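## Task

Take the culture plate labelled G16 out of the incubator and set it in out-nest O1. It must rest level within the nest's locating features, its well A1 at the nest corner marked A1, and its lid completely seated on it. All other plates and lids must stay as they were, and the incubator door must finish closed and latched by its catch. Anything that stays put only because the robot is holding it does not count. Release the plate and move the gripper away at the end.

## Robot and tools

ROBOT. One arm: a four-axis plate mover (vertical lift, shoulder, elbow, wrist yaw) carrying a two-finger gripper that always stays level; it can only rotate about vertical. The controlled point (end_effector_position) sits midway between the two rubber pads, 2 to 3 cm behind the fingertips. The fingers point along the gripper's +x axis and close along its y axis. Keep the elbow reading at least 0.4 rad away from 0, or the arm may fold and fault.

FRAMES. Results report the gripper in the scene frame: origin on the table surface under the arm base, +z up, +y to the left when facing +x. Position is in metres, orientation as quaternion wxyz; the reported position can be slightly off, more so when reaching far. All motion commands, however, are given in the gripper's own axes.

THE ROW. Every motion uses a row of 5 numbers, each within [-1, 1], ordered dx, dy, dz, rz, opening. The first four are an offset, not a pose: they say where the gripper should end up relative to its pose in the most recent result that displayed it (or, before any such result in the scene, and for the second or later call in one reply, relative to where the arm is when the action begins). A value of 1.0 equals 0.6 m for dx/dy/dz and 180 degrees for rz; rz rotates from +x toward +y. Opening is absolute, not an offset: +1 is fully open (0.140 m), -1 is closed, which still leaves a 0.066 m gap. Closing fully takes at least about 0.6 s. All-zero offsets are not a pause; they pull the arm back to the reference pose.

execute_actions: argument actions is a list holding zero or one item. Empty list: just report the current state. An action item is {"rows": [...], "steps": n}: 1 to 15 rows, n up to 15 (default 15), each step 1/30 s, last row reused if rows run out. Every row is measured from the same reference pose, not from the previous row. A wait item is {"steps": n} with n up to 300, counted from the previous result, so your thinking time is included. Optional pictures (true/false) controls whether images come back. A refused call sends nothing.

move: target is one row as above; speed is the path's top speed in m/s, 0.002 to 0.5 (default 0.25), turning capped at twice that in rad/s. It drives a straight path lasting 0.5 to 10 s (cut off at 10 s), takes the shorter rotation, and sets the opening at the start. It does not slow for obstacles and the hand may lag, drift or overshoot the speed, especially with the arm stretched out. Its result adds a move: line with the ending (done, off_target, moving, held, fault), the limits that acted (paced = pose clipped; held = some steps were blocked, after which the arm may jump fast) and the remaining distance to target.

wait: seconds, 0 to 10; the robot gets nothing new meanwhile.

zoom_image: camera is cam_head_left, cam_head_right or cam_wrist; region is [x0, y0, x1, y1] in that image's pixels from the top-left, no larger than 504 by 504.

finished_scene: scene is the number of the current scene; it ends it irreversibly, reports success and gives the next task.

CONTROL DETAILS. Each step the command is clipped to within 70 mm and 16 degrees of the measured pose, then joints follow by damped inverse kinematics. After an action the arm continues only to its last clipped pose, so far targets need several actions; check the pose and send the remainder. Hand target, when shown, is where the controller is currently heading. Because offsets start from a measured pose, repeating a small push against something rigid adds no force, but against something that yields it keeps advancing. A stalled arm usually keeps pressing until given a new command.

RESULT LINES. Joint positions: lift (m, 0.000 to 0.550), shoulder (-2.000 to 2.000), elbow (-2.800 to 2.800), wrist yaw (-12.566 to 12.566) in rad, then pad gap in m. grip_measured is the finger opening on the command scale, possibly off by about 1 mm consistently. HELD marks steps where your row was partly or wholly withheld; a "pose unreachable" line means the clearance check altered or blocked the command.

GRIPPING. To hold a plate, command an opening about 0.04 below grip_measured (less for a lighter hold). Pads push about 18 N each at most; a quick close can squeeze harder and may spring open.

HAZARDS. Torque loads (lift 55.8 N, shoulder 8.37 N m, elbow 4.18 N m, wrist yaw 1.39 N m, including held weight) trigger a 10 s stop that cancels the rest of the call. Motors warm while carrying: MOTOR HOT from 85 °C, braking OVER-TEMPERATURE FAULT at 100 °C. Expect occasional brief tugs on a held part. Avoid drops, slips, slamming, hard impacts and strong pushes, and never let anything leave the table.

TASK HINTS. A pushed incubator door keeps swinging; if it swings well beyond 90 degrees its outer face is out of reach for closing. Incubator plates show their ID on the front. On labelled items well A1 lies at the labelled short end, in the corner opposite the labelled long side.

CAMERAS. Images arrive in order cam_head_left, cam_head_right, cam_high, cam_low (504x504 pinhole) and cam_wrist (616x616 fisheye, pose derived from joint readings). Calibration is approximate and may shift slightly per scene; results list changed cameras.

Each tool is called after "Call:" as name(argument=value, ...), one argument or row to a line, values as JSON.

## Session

Call:
execute_actions(
  actions=[],
)

Scene clock: 0.00 s of 9600.00 s.
end_effector_position=(+0.6360, -0.0925, +0.2486) grip_measured=+0.97 end_effector_quat_wxyz=(+0.996, -0.000, -0.000, -0.092)
Joint positions: [ 0.244 -0.996 -1.369 -4.102  0.139]
Motor temperatures (°C, as the motors report them): [35 28 30 28]
Hand target: +0.636, -0.093, +0.249; +0.996, -0.000, -0.000, -0.092
camera_calibration (this result's frames):
cam_wrist: T_world_to_cam=[[-0.184535, -0.982825, 0.00146757, 0.0350529], [-0.591047, 0.109781, -0.799132, 0.572636], [0.785246, -0.148335, -0.601154, -0.268399], [0, 0, 0, 1]] pos_world=[0.555682, -0.0682269, 0.296211]

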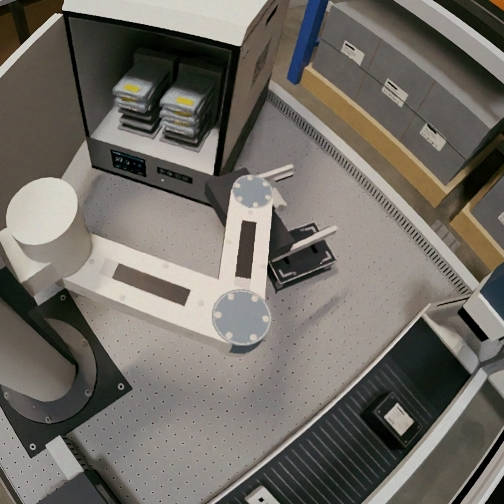

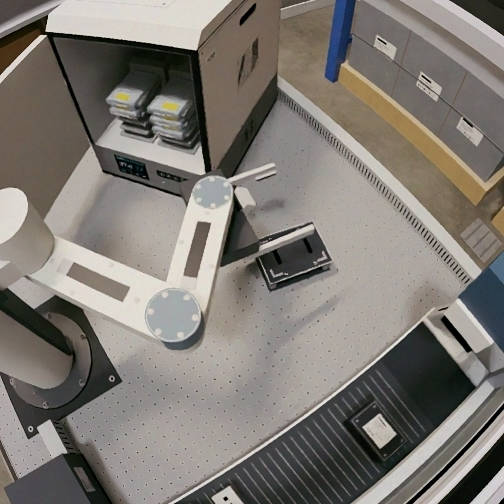

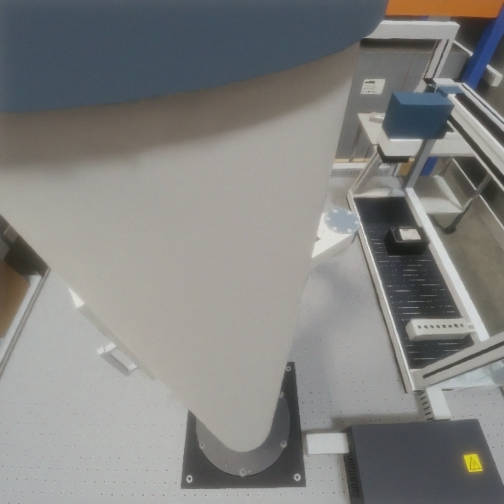

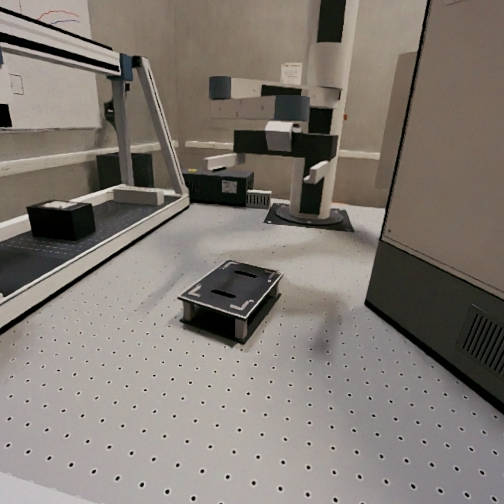

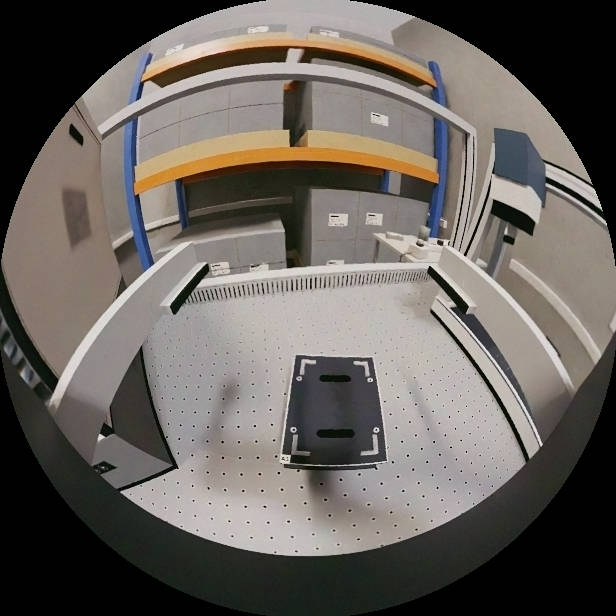

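Call:
zoom_image(
  camera="cam_wrist",
  region=[270, 345, 400, 475],
)

Call:
zoom_image(
  camera="cam_head_left",
  region=[100, 40, 230, 160],
)

Call:
zoom_image(
  camera="cam_head_right",
  region=[95, 50, 215, 160],
)

Region (270, 345, 400, 475) of cam_wrist's 616x616 image, scaled by 3.877, with more detail than that image has.

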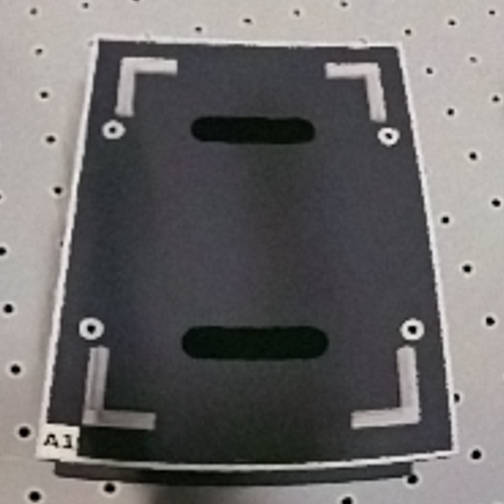

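Region (100, 40, 230, 160) of cam_head_left's 504x504 image, scaled by 3.877, with more detail than that image has; it fills the top 465 rows of this view, and the rest is white.

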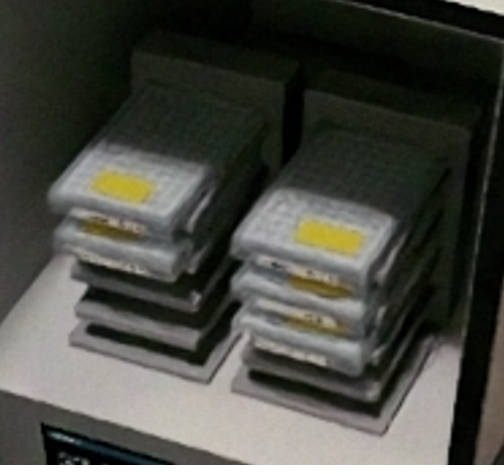

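Region (95, 50, 215, 160) of cam_head_right's 504x504 image, scaled by 4.200, with more detail than that image has; it fills the top 462 rows of this view, and the rest is white.

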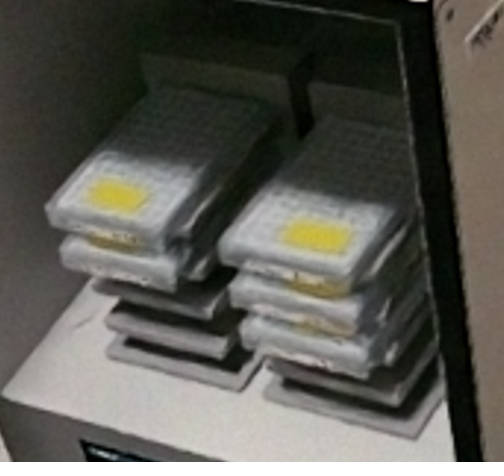

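Call:
zoom_image(
  camera="cam_wrist",
  region=[285, 348, 335, 398],
)

Call:
zoom_image(
  camera="cam_wrist",
  region=[335, 348, 385, 398],
)

Call:
zoom_image(
  camera="cam_wrist",
  region=[275, 420, 325, 470],
)

Call:
zoom_image(
  camera="cam_wrist",
  region=[345, 420, 395, 470],
)

Region (285, 348, 335, 398) of cam_wrist's 616x616 image, scaled by 10.080, with more detail than that image has.

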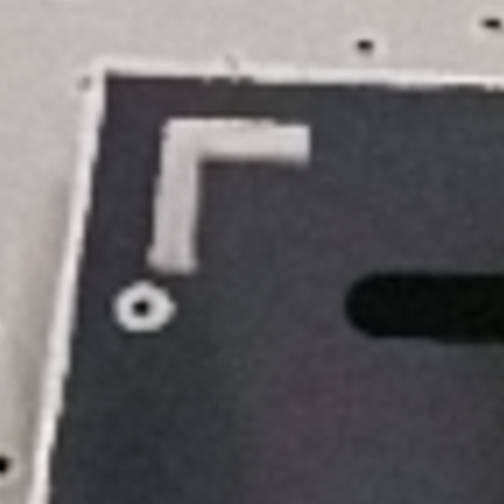

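Region (335, 348, 385, 398) of cam_wrist's 616x616 image, scaled by 10.080, with more detail than that image has.

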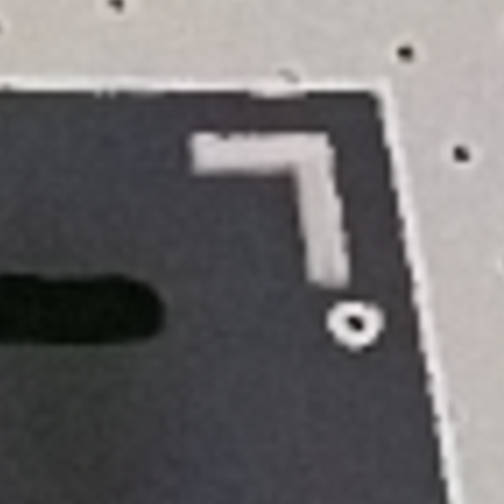

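Region (275, 420, 325, 470) of cam_wrist's 616x616 image, scaled by 10.080, with more detail than that image has.

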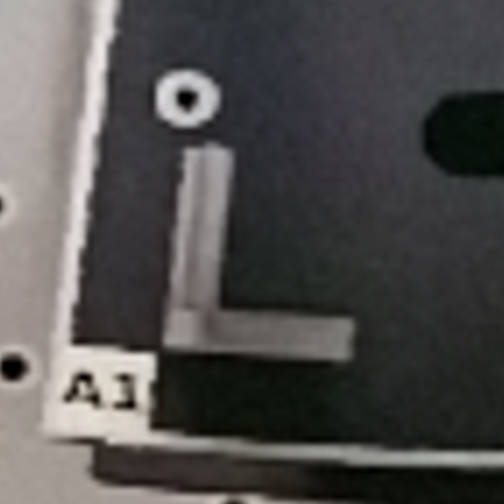

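Region (345, 420, 395, 470) of cam_wrist's 616x616 image, scaled by 10.080, with more detail than that image has.

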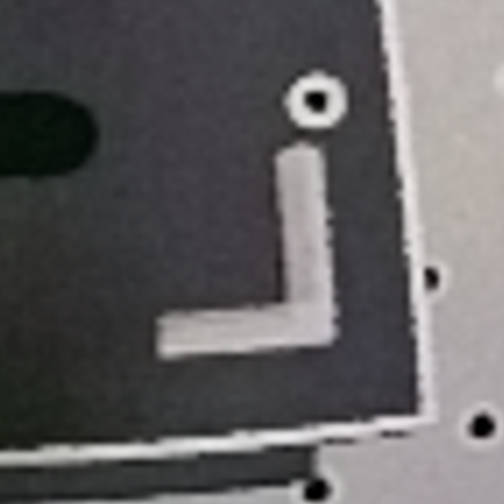

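Call:
zoom_image(
  camera="cam_head_left",
  region=[0, 0, 260, 230],
)

Call:
zoom_image(
  camera="cam_head_right",
  region=[0, 0, 260, 260],
)

Call:
zoom_image(
  camera="cam_high",
  region=[40, 260, 200, 420],
)

Region (0, 0, 260, 230) of cam_head_left's 504x504 image, scaled by 1.938, with more detail than that image has; it fills the top 446 rows of this view, and the rest is white.

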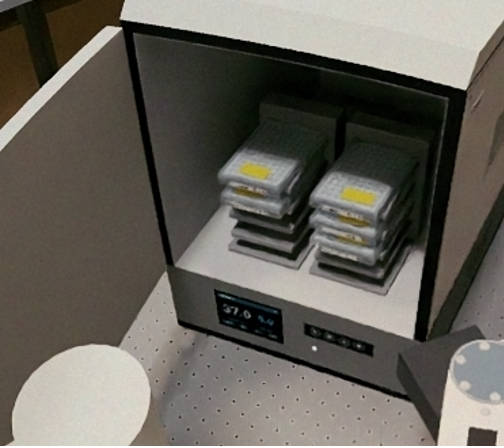

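Region (0, 0, 260, 260) of cam_head_right's 504x504 image, scaled by 1.938, with more detail than that image has.

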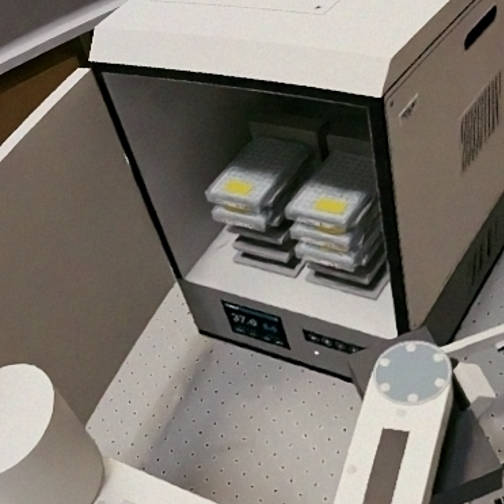

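Region (40, 260, 200, 420) of cam_high's 504x504 image, scaled by 3.150, with more detail than that image has.

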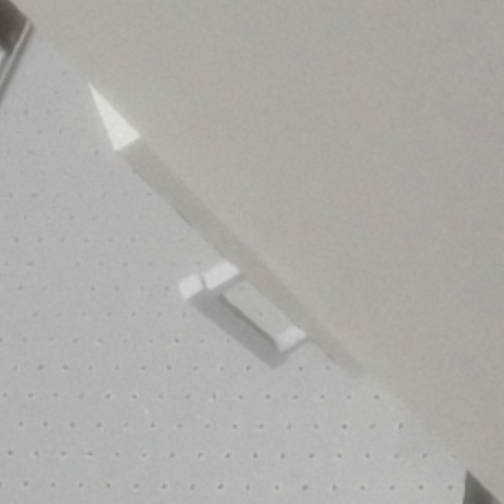

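Call:
zoom_image(
  camera="cam_wrist",
  region=[60, 330, 230, 500],
)

Region (60, 330, 230, 500) of cam_wrist's 616x616 image, scaled by 2.965, with more detail than that image has.

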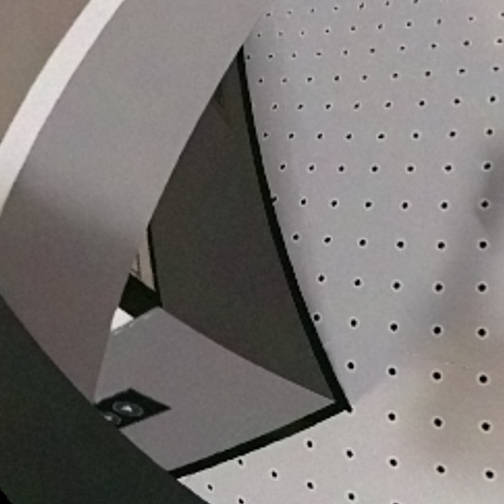

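Call:
move(
  target=[-0.4303, 0.399, -0.056, 0.2365, 0.07],
  speed=0.3,
)

Scene clock: 94.27 s of 9600.00 s.
end_effector_position=(+0.4262, +0.1904, +0.2150) grip_measured=+0.07 end_effector_quat_wxyz=(+0.961, -0.000, -0.000, +0.276)
Joint positions: [ 0.21  -0.298 -0.675 -4.751  0.106]
Motor temperatures (°C, as the motors report them): [35 28 30 28]
Hand target: +0.426, +0.190, +0.215; +0.961, -0.000, -0.000, +0.276
Off the commanded pose: 0.000 m, 0 deg.
After step 90, 89.57 s passed at rest.
move: done
camera_calibration (this result's frames):
cam_wrist: T_world_to_cam=[[0.529579, -0.84826, 0.00146757, -0.0554912], [-0.509315, -0.319354, -0.799132, 0.437587], [0.67834, 0.422456, -0.601154, -0.144976], [0, 0, 0, 1]] pos_world=[0.3506, 0.15392, 0.262618]

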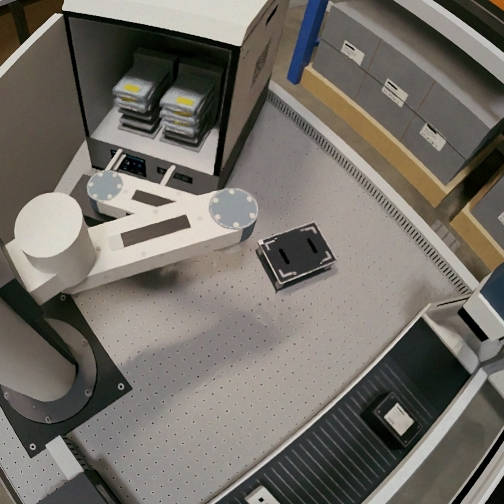

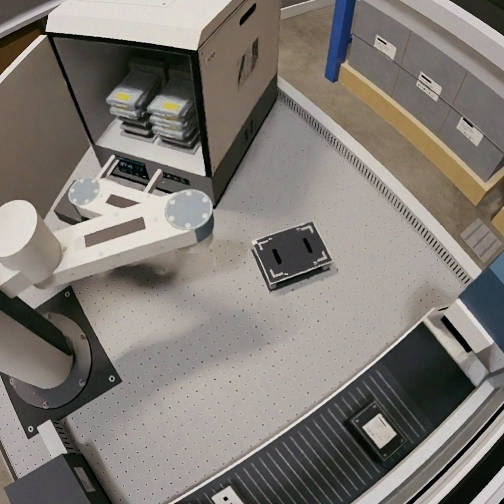

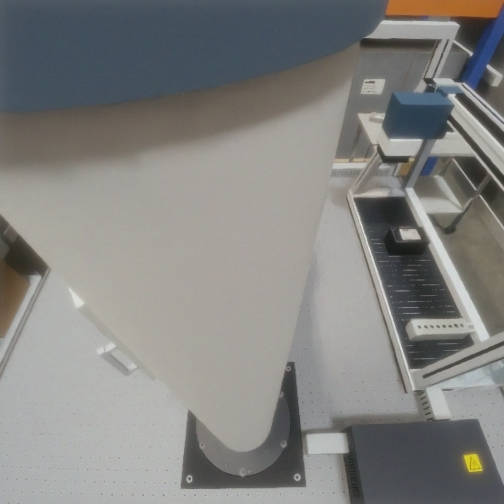

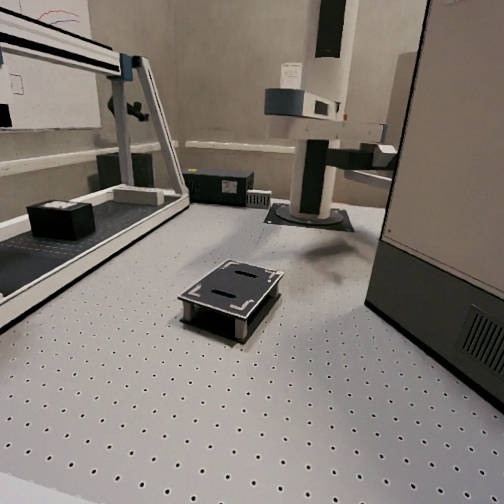

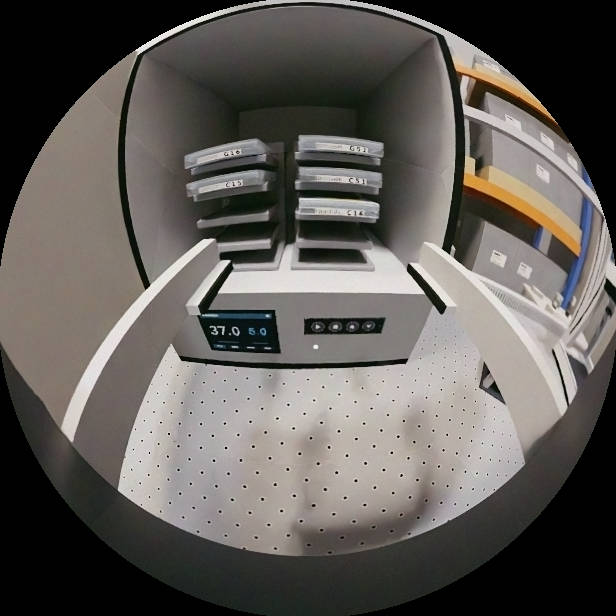

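Call:
zoom_image(
  camera="cam_wrist",
  region=[175, 125, 295, 245],
)

Call:
zoom_image(
  camera="cam_wrist",
  region=[280, 125, 400, 245],
)

Region (175, 125, 295, 245) of cam_wrist's 616x616 image, scaled by 4.200, with more detail than that image has.

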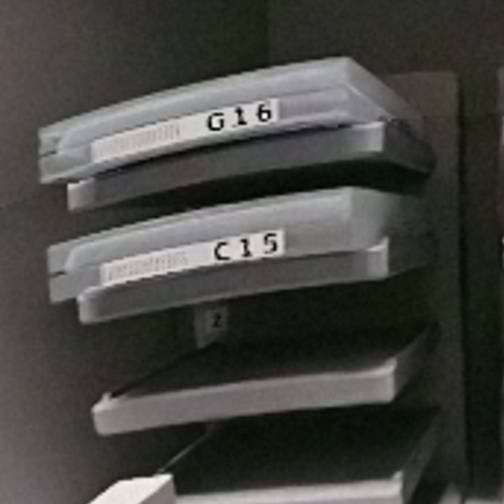

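Region (280, 125, 400, 245) of cam_wrist's 616x616 image, scaled by 4.200, with more detail than that image has.

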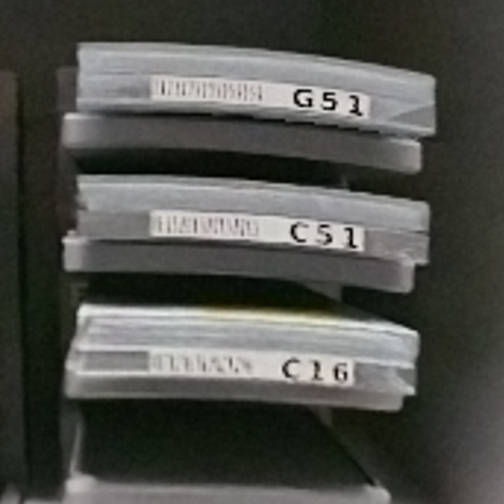

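Call:
zoom_image(
  camera="cam_wrist",
  region=[178, 140, 218, 180],
)

Call:
zoom_image(
  camera="cam_wrist",
  region=[240, 130, 290, 180],
)

Region (178, 140, 218, 180) of cam_wrist's 616x616 image, scaled by 12.600, with more detail than that image has.

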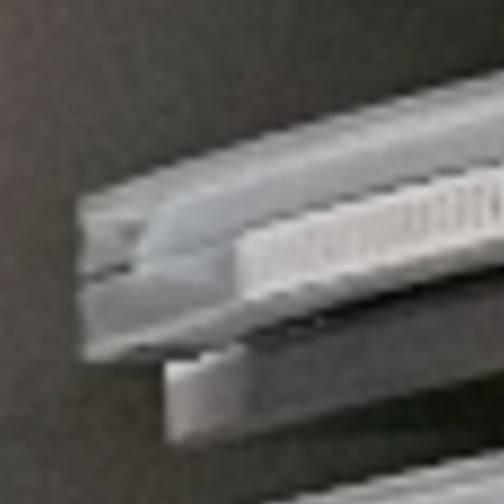

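Region (240, 130, 290, 180) of cam_wrist's 616x616 image, scaled by 10.080, with more detail than that image has.

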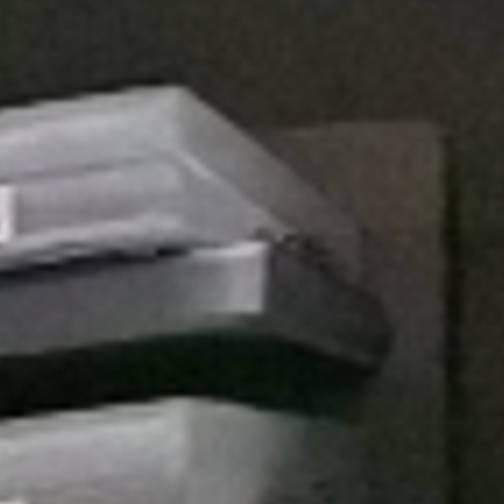

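Call:
zoom_image(
  camera="cam_wrist",
  region=[0, 30, 220, 330],
)

Call:
zoom_image(
  camera="cam_wrist",
  region=[30, 260, 230, 460],
)

Region (0, 30, 220, 330) of cam_wrist's 616x616 image, scaled by 1.680, with more detail than that image has; it fills the left 370 columns of this view, and the rest is white.

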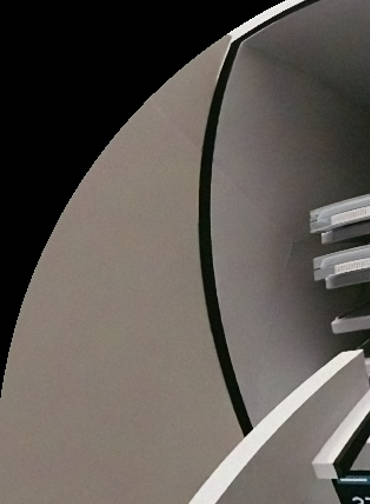

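Region (30, 260, 230, 460) of cam_wrist's 616x616 image, scaled by 2.520, with more detail than that image has.

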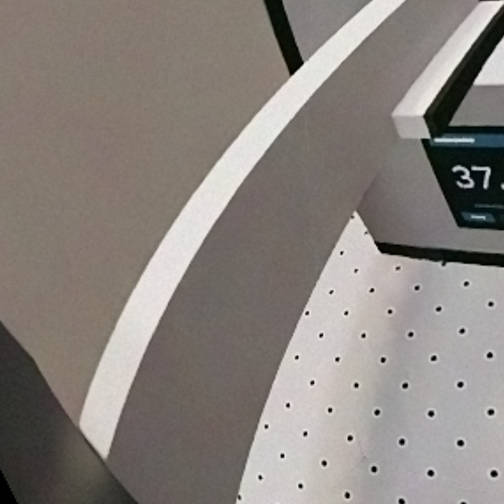

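Call:
zoom_image(
  camera="cam_head_right",
  region=[20, 110, 240, 260],
)

Call:
zoom_image(
  camera="cam_head_left",
  region=[20, 110, 240, 260],
)

Region (20, 110, 240, 260) of cam_head_right's 504x504 image, scaled by 2.291, with more detail than that image has; it fills the top 344 rows of this view, and the rest is white.

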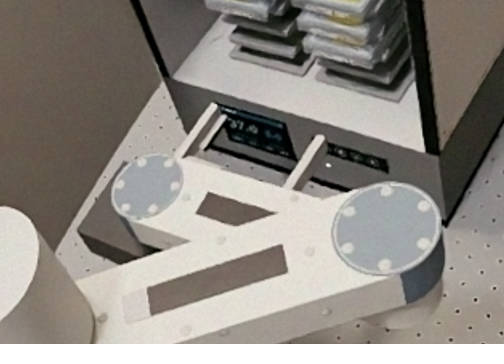

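Region (20, 110, 240, 260) of cam_head_left's 504x504 image, scaled by 2.291, with more detail than that image has; it fills the top 344 rows of this view, and the rest is white.

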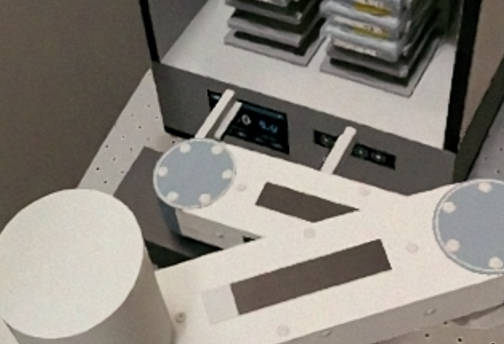

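Call:
move(
  target=[0.129, 0.1652, 0.1432, 0, 0.07],
  speed=0.25,
)

Scene clock: 161.63 s of 9600.00 s.
end_effector_position=(+0.4393, +0.3155, +0.3010) grip_measured=+0.07 end_effector_quat_wxyz=(+0.961, -0.000, -0.000, +0.276)
Joint positions: [ 0.296  0.145 -1.136 -4.733  0.106]
Motor temperatures (°C, as the motors report them): [35 28 30 28]
Hand target: +0.439, +0.315, +0.301; +0.961, -0.000, -0.000, +0.276
Off the commanded pose: 0.000 m, 0 deg.
After step 90, 63.37 s passed at rest.
move: done
camera_calibration (this result's frames):
cam_wrist: T_world_to_cam=[[0.52943, -0.848352, 0.00146757, 0.0436645], [-0.50937, -0.319265, -0.799132, 0.552926], [0.678414, 0.422337, -0.601154, -0.155072], [0, 0, 0, 1]] pos_world=[0.36373, 0.279065, 0.348575]

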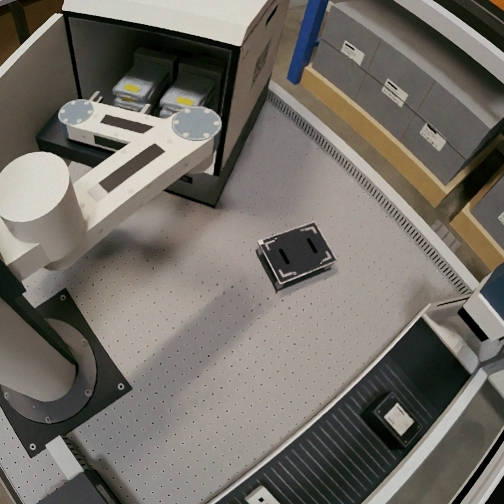

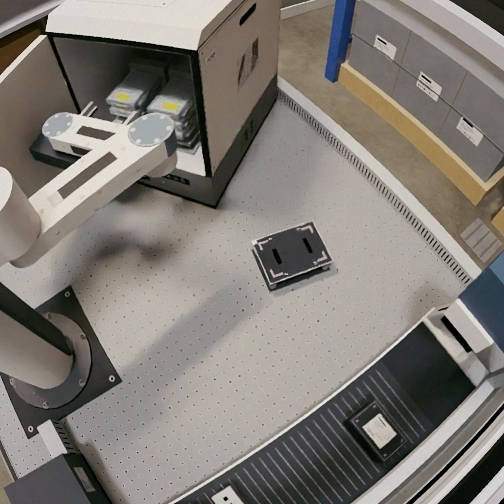

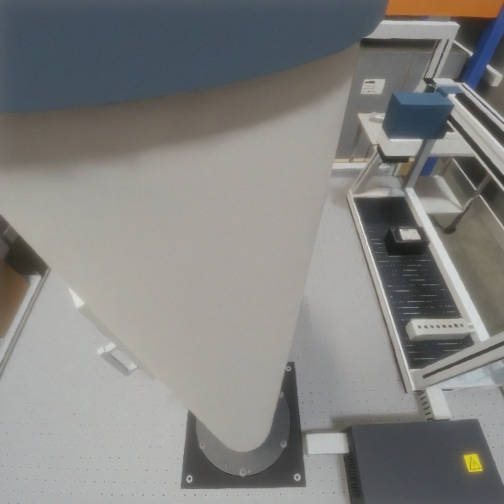

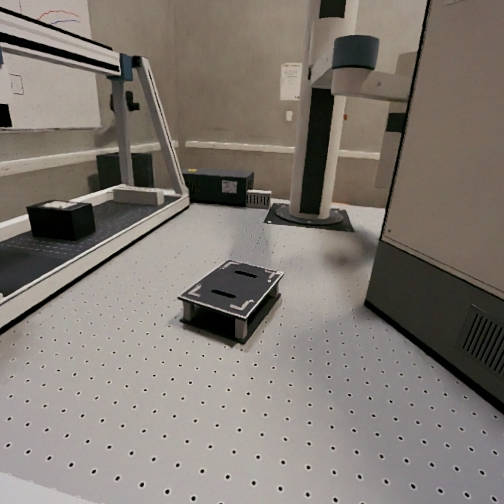

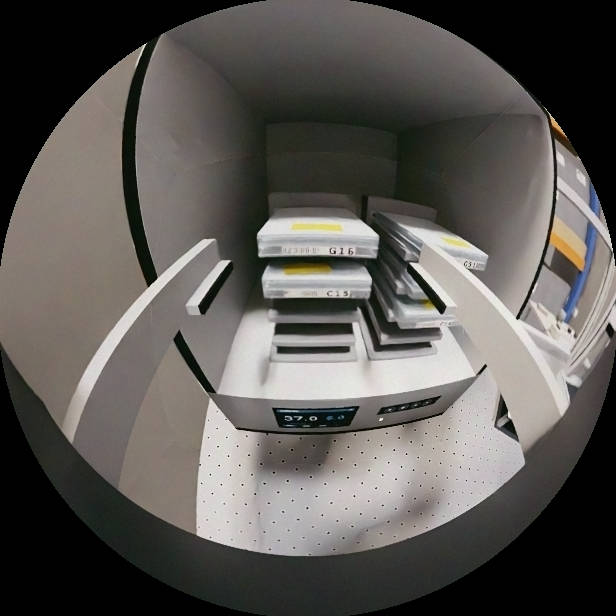

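Call:
zoom_image(
  camera="cam_wrist",
  region=[250, 185, 390, 285],
)

Call:
zoom_image(
  camera="cam_wrist",
  region=[250, 225, 290, 265],
)

Call:
zoom_image(
  camera="cam_wrist",
  region=[350, 225, 390, 265],
)

Region (250, 185, 390, 285) of cam_wrist's 616x616 image, scaled by 3.600, with more detail than that image has; it fills the top 360 rows of this view, and the rest is white.

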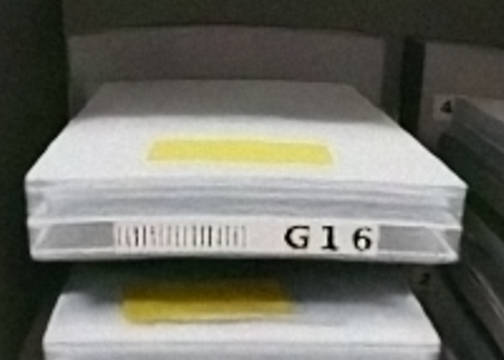

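Region (250, 225, 290, 265) of cam_wrist's 616x616 image, scaled by 12.600, with more detail than that image has.

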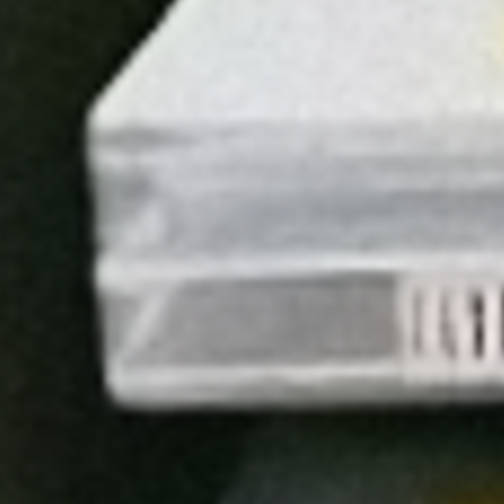

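Region (350, 225, 390, 265) of cam_wrist's 616x616 image, scaled by 12.600, with more detail than that image has.

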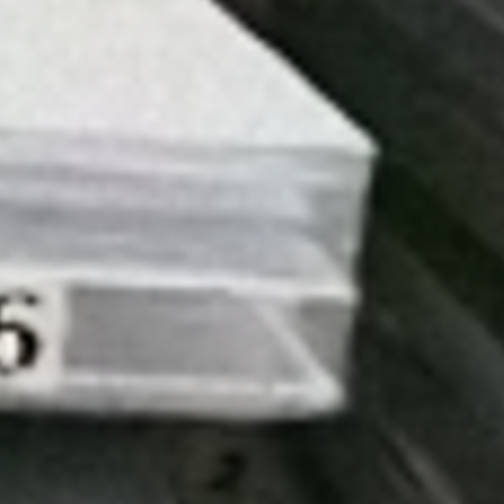

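Call:
zoom_image(
  camera="cam_wrist",
  region=[260, 195, 300, 235],
)

Call:
zoom_image(
  camera="cam_wrist",
  region=[330, 195, 370, 235],
)

Call:
zoom_image(
  camera="cam_wrist",
  region=[185, 250, 255, 320],
)

Call:
zoom_image(
  camera="cam_wrist",
  region=[390, 250, 460, 320],
)

Region (260, 195, 300, 235) of cam_wrist's 616x616 image, scaled by 12.600, with more detail than that image has.

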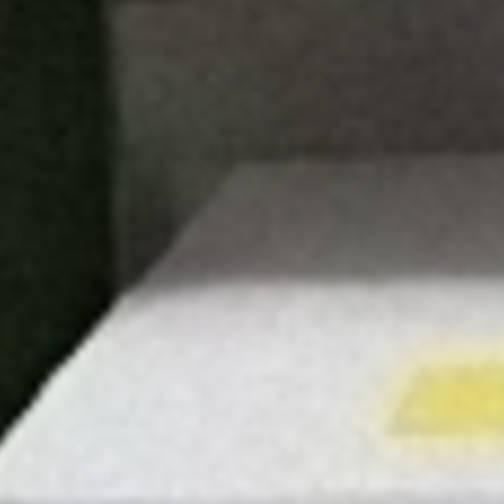

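Region (330, 195, 370, 235) of cam_wrist's 616x616 image, scaled by 12.600, with more detail than that image has.

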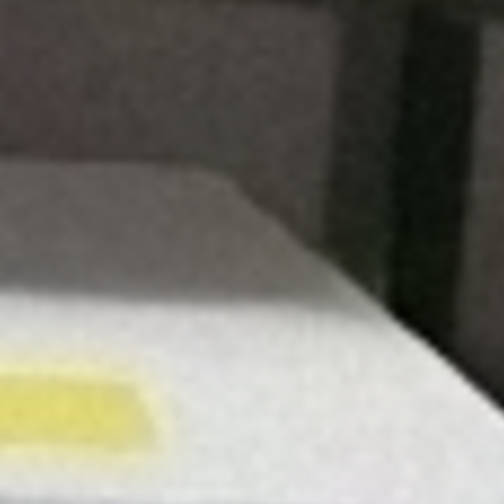

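Region (185, 250, 255, 320) of cam_wrist's 616x616 image, scaled by 7.200, with more detail than that image has.

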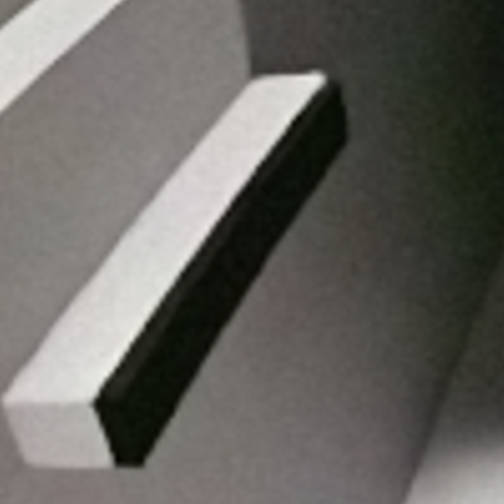

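Region (390, 250, 460, 320) of cam_wrist's 616x616 image, scaled by 7.200, with more detail than that image has.

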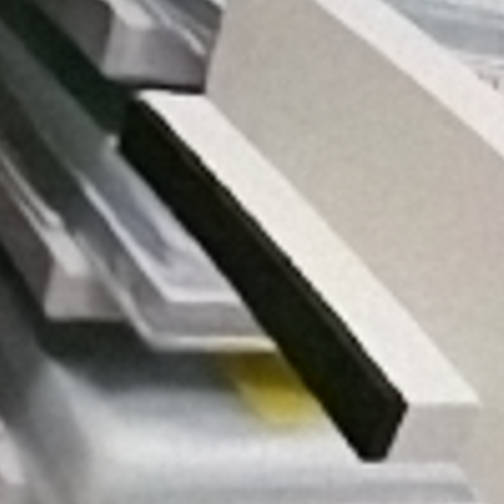

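Call:
move(
  target=[0.18233, 0.00233, 0.0002, 0.001, 0.07],
  speed=0.15,
)

Scene clock: 245.30 s of 9600.00 s.
end_effector_position=(+0.5315, +0.3745, +0.3010) grip_measured=+0.07 end_effector_quat_wxyz=(+0.961, -0.000, -0.000, +0.277)
Joint positions: [ 0.296  0.225 -1.65  -4.297  0.106]
Motor temperatures (°C, as the motors report them): [34 28 30 28]
Hand target: +0.531, +0.375, +0.301; +0.961, -0.000, -0.000, +0.277
Off the commanded pose: 0.000 m, 0 deg.
After step 90, 79.60 s passed at rest.
move: done
camera_calibration (this result's frames):
cam_wrist: T_world_to_cam=[[0.531423, -0.847105, 0.00146757, 0.0433537], [-0.508618, -0.320461, -0.799132, 0.618864], [0.677419, 0.423931, -0.601154, -0.242583], [0, 0, 0, 1]] pos_world=[0.456057, 0.337886, 0.34866]

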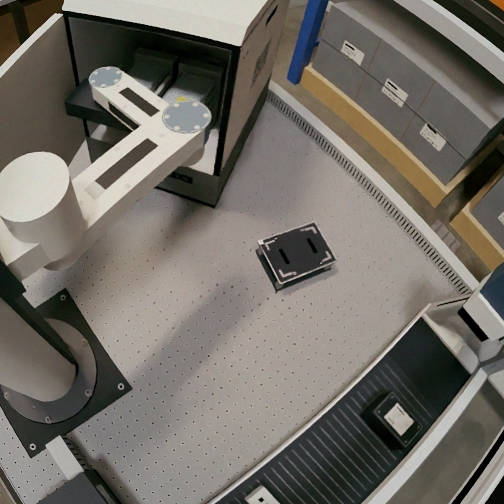

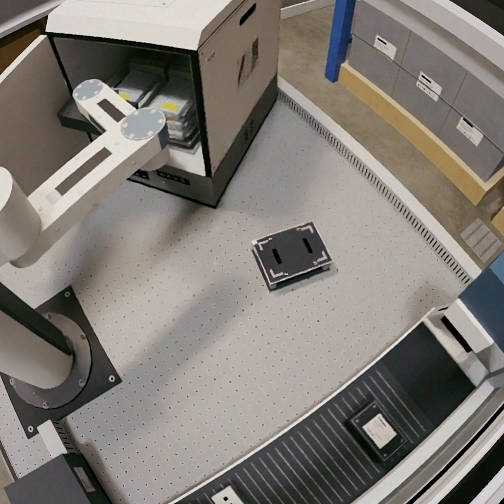

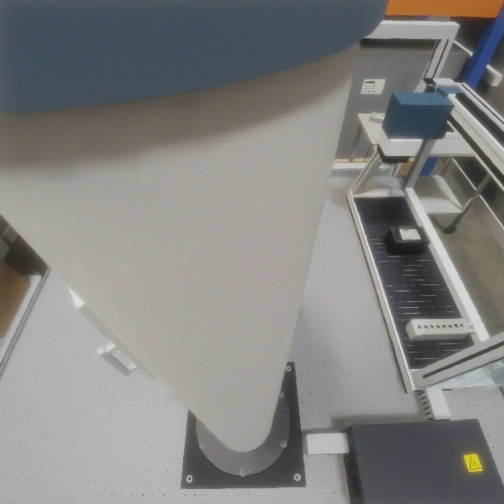

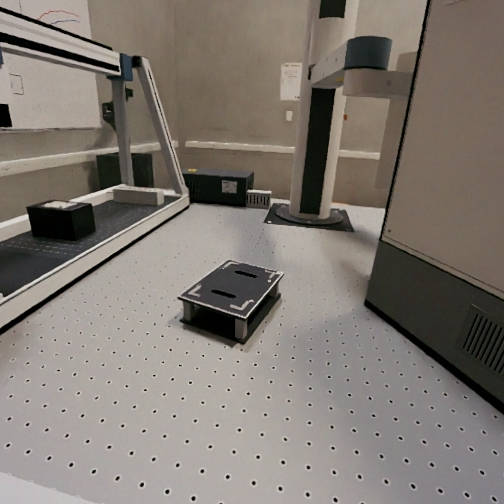

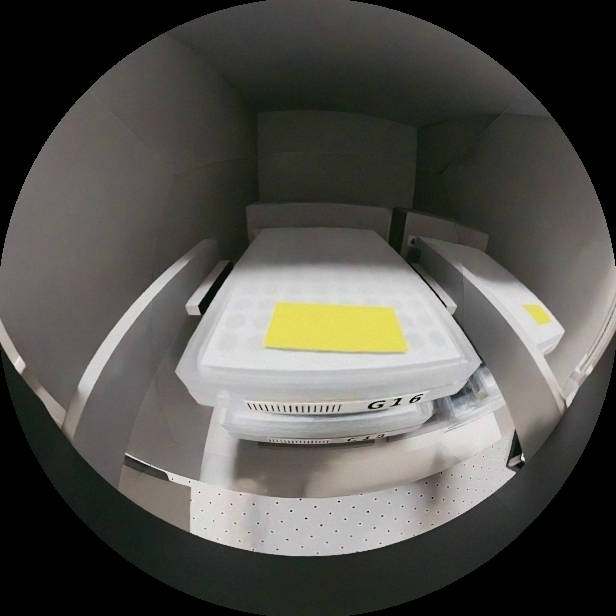

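Call:
zoom_image(
  camera="cam_wrist",
  region=[165, 350, 235, 420],
)

Call:
zoom_image(
  camera="cam_wrist",
  region=[425, 345, 495, 415],
)

Call:
zoom_image(
  camera="cam_wrist",
  region=[235, 210, 285, 260],
)

Call:
zoom_image(
  camera="cam_wrist",
  region=[355, 210, 405, 260],
)

Region (165, 350, 235, 420) of cam_wrist's 616x616 image, scaled by 7.200, with more detail than that image has.

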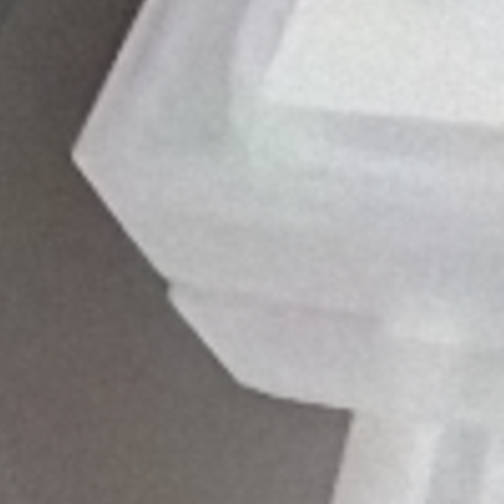

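Region (425, 345, 495, 415) of cam_wrist's 616x616 image, scaled by 7.200, with more detail than that image has.

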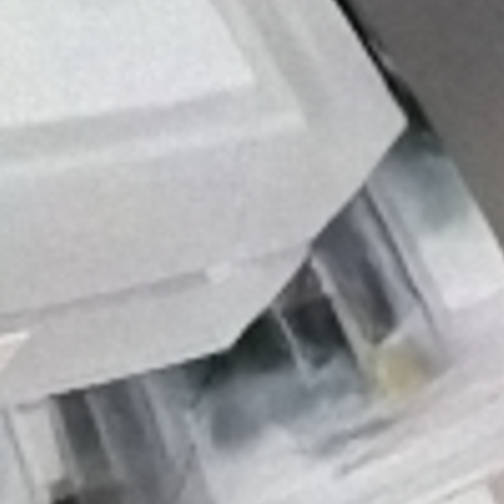

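Region (235, 210, 285, 260) of cam_wrist's 616x616 image, scaled by 10.080, with more detail than that image has.

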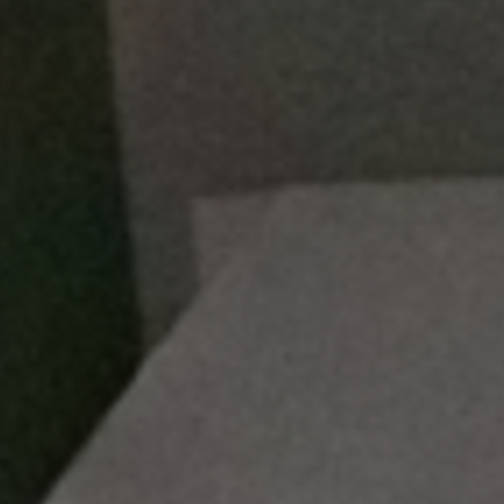

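Region (355, 210, 405, 260) of cam_wrist's 616x616 image, scaled by 10.080, with more detail than that image has.

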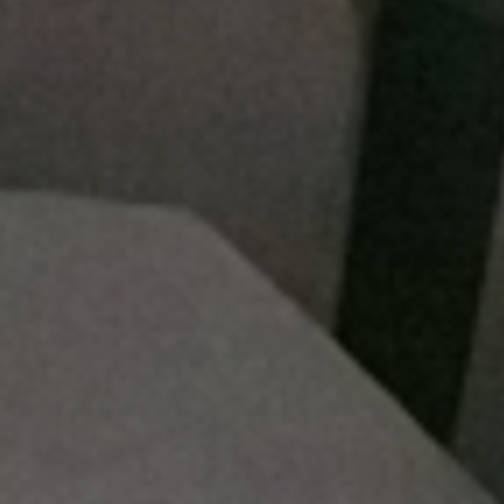

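Call:
execute_actions(
  actions=[
    {"rows": [[0,0,-0.0005,0,0.0],[0,0,-0.001,0,-0.08],[0,0,-0.001,0,-0.16],[0,0,-0.001,0,-0.24],[0,0,-0.001,0,-0.31],[0,0,-0.001,0,-0.37],[0,0,-0.001,0,-0.41],[0,0,-0.001,0,-0.44],[0,0,-0.001,0,-0.46],[0,0,-0.001,0,-0.475],[0,0,-0.001,0,-0.49],[0,0,-0.001,0,-0.505],[0,0,-0.001,0,-0.52],[0,0,-0.001,0,-0.535],[0,0,-0.001,0,-0.55]], "steps": 15},
  ],
  pictures=false,
)

Call:
execute_actions(
  actions=[
    {"steps": 10},
  ],
)

Scene clock: 283.47 s of 9600.00 s.
end_effector_position=(+0.5315, +0.3745, +0.3004) grip_measured=-0.51 end_effector_quat_wxyz=(+0.961, -0.000, -0.000, +0.277)
Joint positions: [ 0.295  0.225 -1.65  -4.297  0.084]
Motor temperatures (°C, as the motors report them): [35 28 30 28]
Hand target: +0.532, +0.375, +0.300; +0.961, -0.000, -0.000, +0.277
Off the commanded pose: 0.000 m, 0 deg.
Steps of this call (steps 1 to 90: nothing new was sent; then 34.67 s passed at rest; steps 91 to 105: all 15 steps of this action). Readings (end_effector_position):
91: (+0.5315, +0.3745, +0.3010)
92: (+0.5315, +0.3745, +0.3007)
94: (+0.5315, +0.3745, +0.3004)
98: (+0.5315, +0.3745, +0.3004)
105: the state above

Scene clock: 283.80 s of 9600.00 s.
end_effector_position=(+0.5315, +0.3745, +0.3004) grip_measured=-0.51 end_effector_quat_wxyz=(+0.961, -0.000, -0.000, +0.277)
Joint positions: [ 0.295  0.225 -1.65  -4.297  0.084]
Motor temperatures (°C, as the motors report them): [35 28 30 28]
Hand target: +0.532, +0.375, +0.300; +0.961, -0.000, -0.000, +0.277
Off the commanded pose: 0.000 m, 0 deg.
Steps of this call (steps 1 to 10: nothing new was sent). Readings (end_effector_position):
1: (+0.5315, +0.3745, +0.3004)
2: (+0.5315, +0.3745, +0.3004)
4: (+0.5315, +0.3745, +0.3004)
8: (+0.5315, +0.3745, +0.3004)
10: the state above
camera_calibration (this result's frames):
cam_wrist: T_world_to_cam=[[0.53142, -0.847107, 0.00146757, 0.0433577], [-0.50862, -0.320459, -0.799132, 0.61837], [0.677421, 0.423928, -0.601154, -0.242946], [0, 0, 0, 1]] pos_world=[0.456051, 0.337883, 0.348048]

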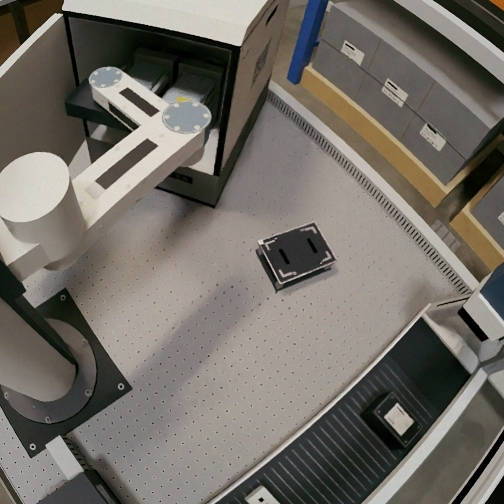

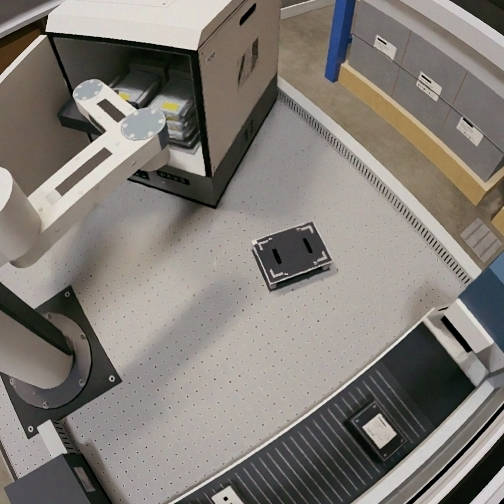

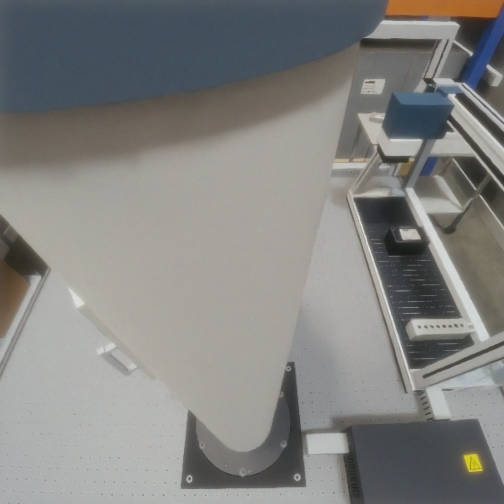

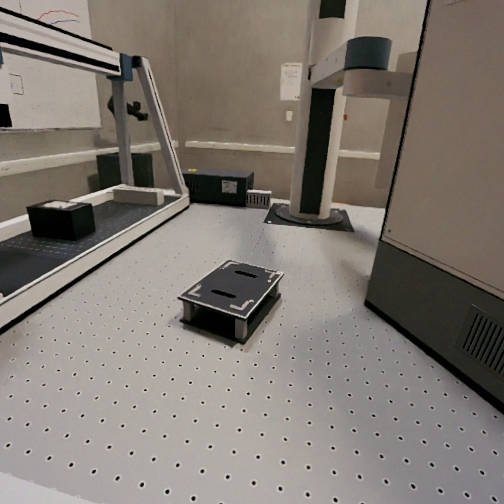

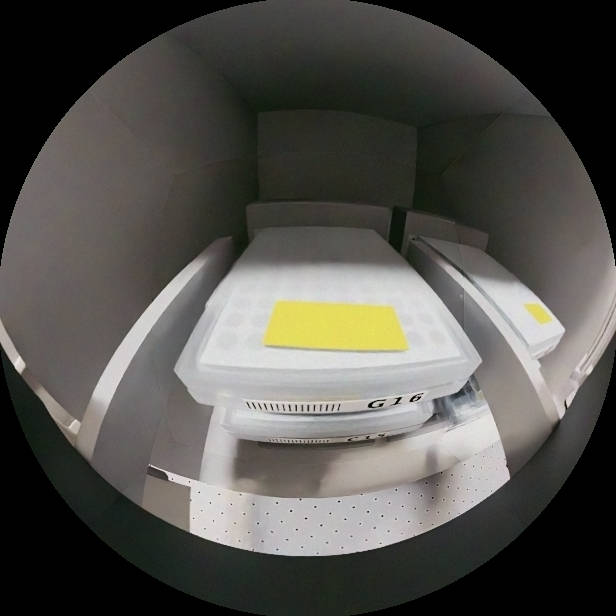

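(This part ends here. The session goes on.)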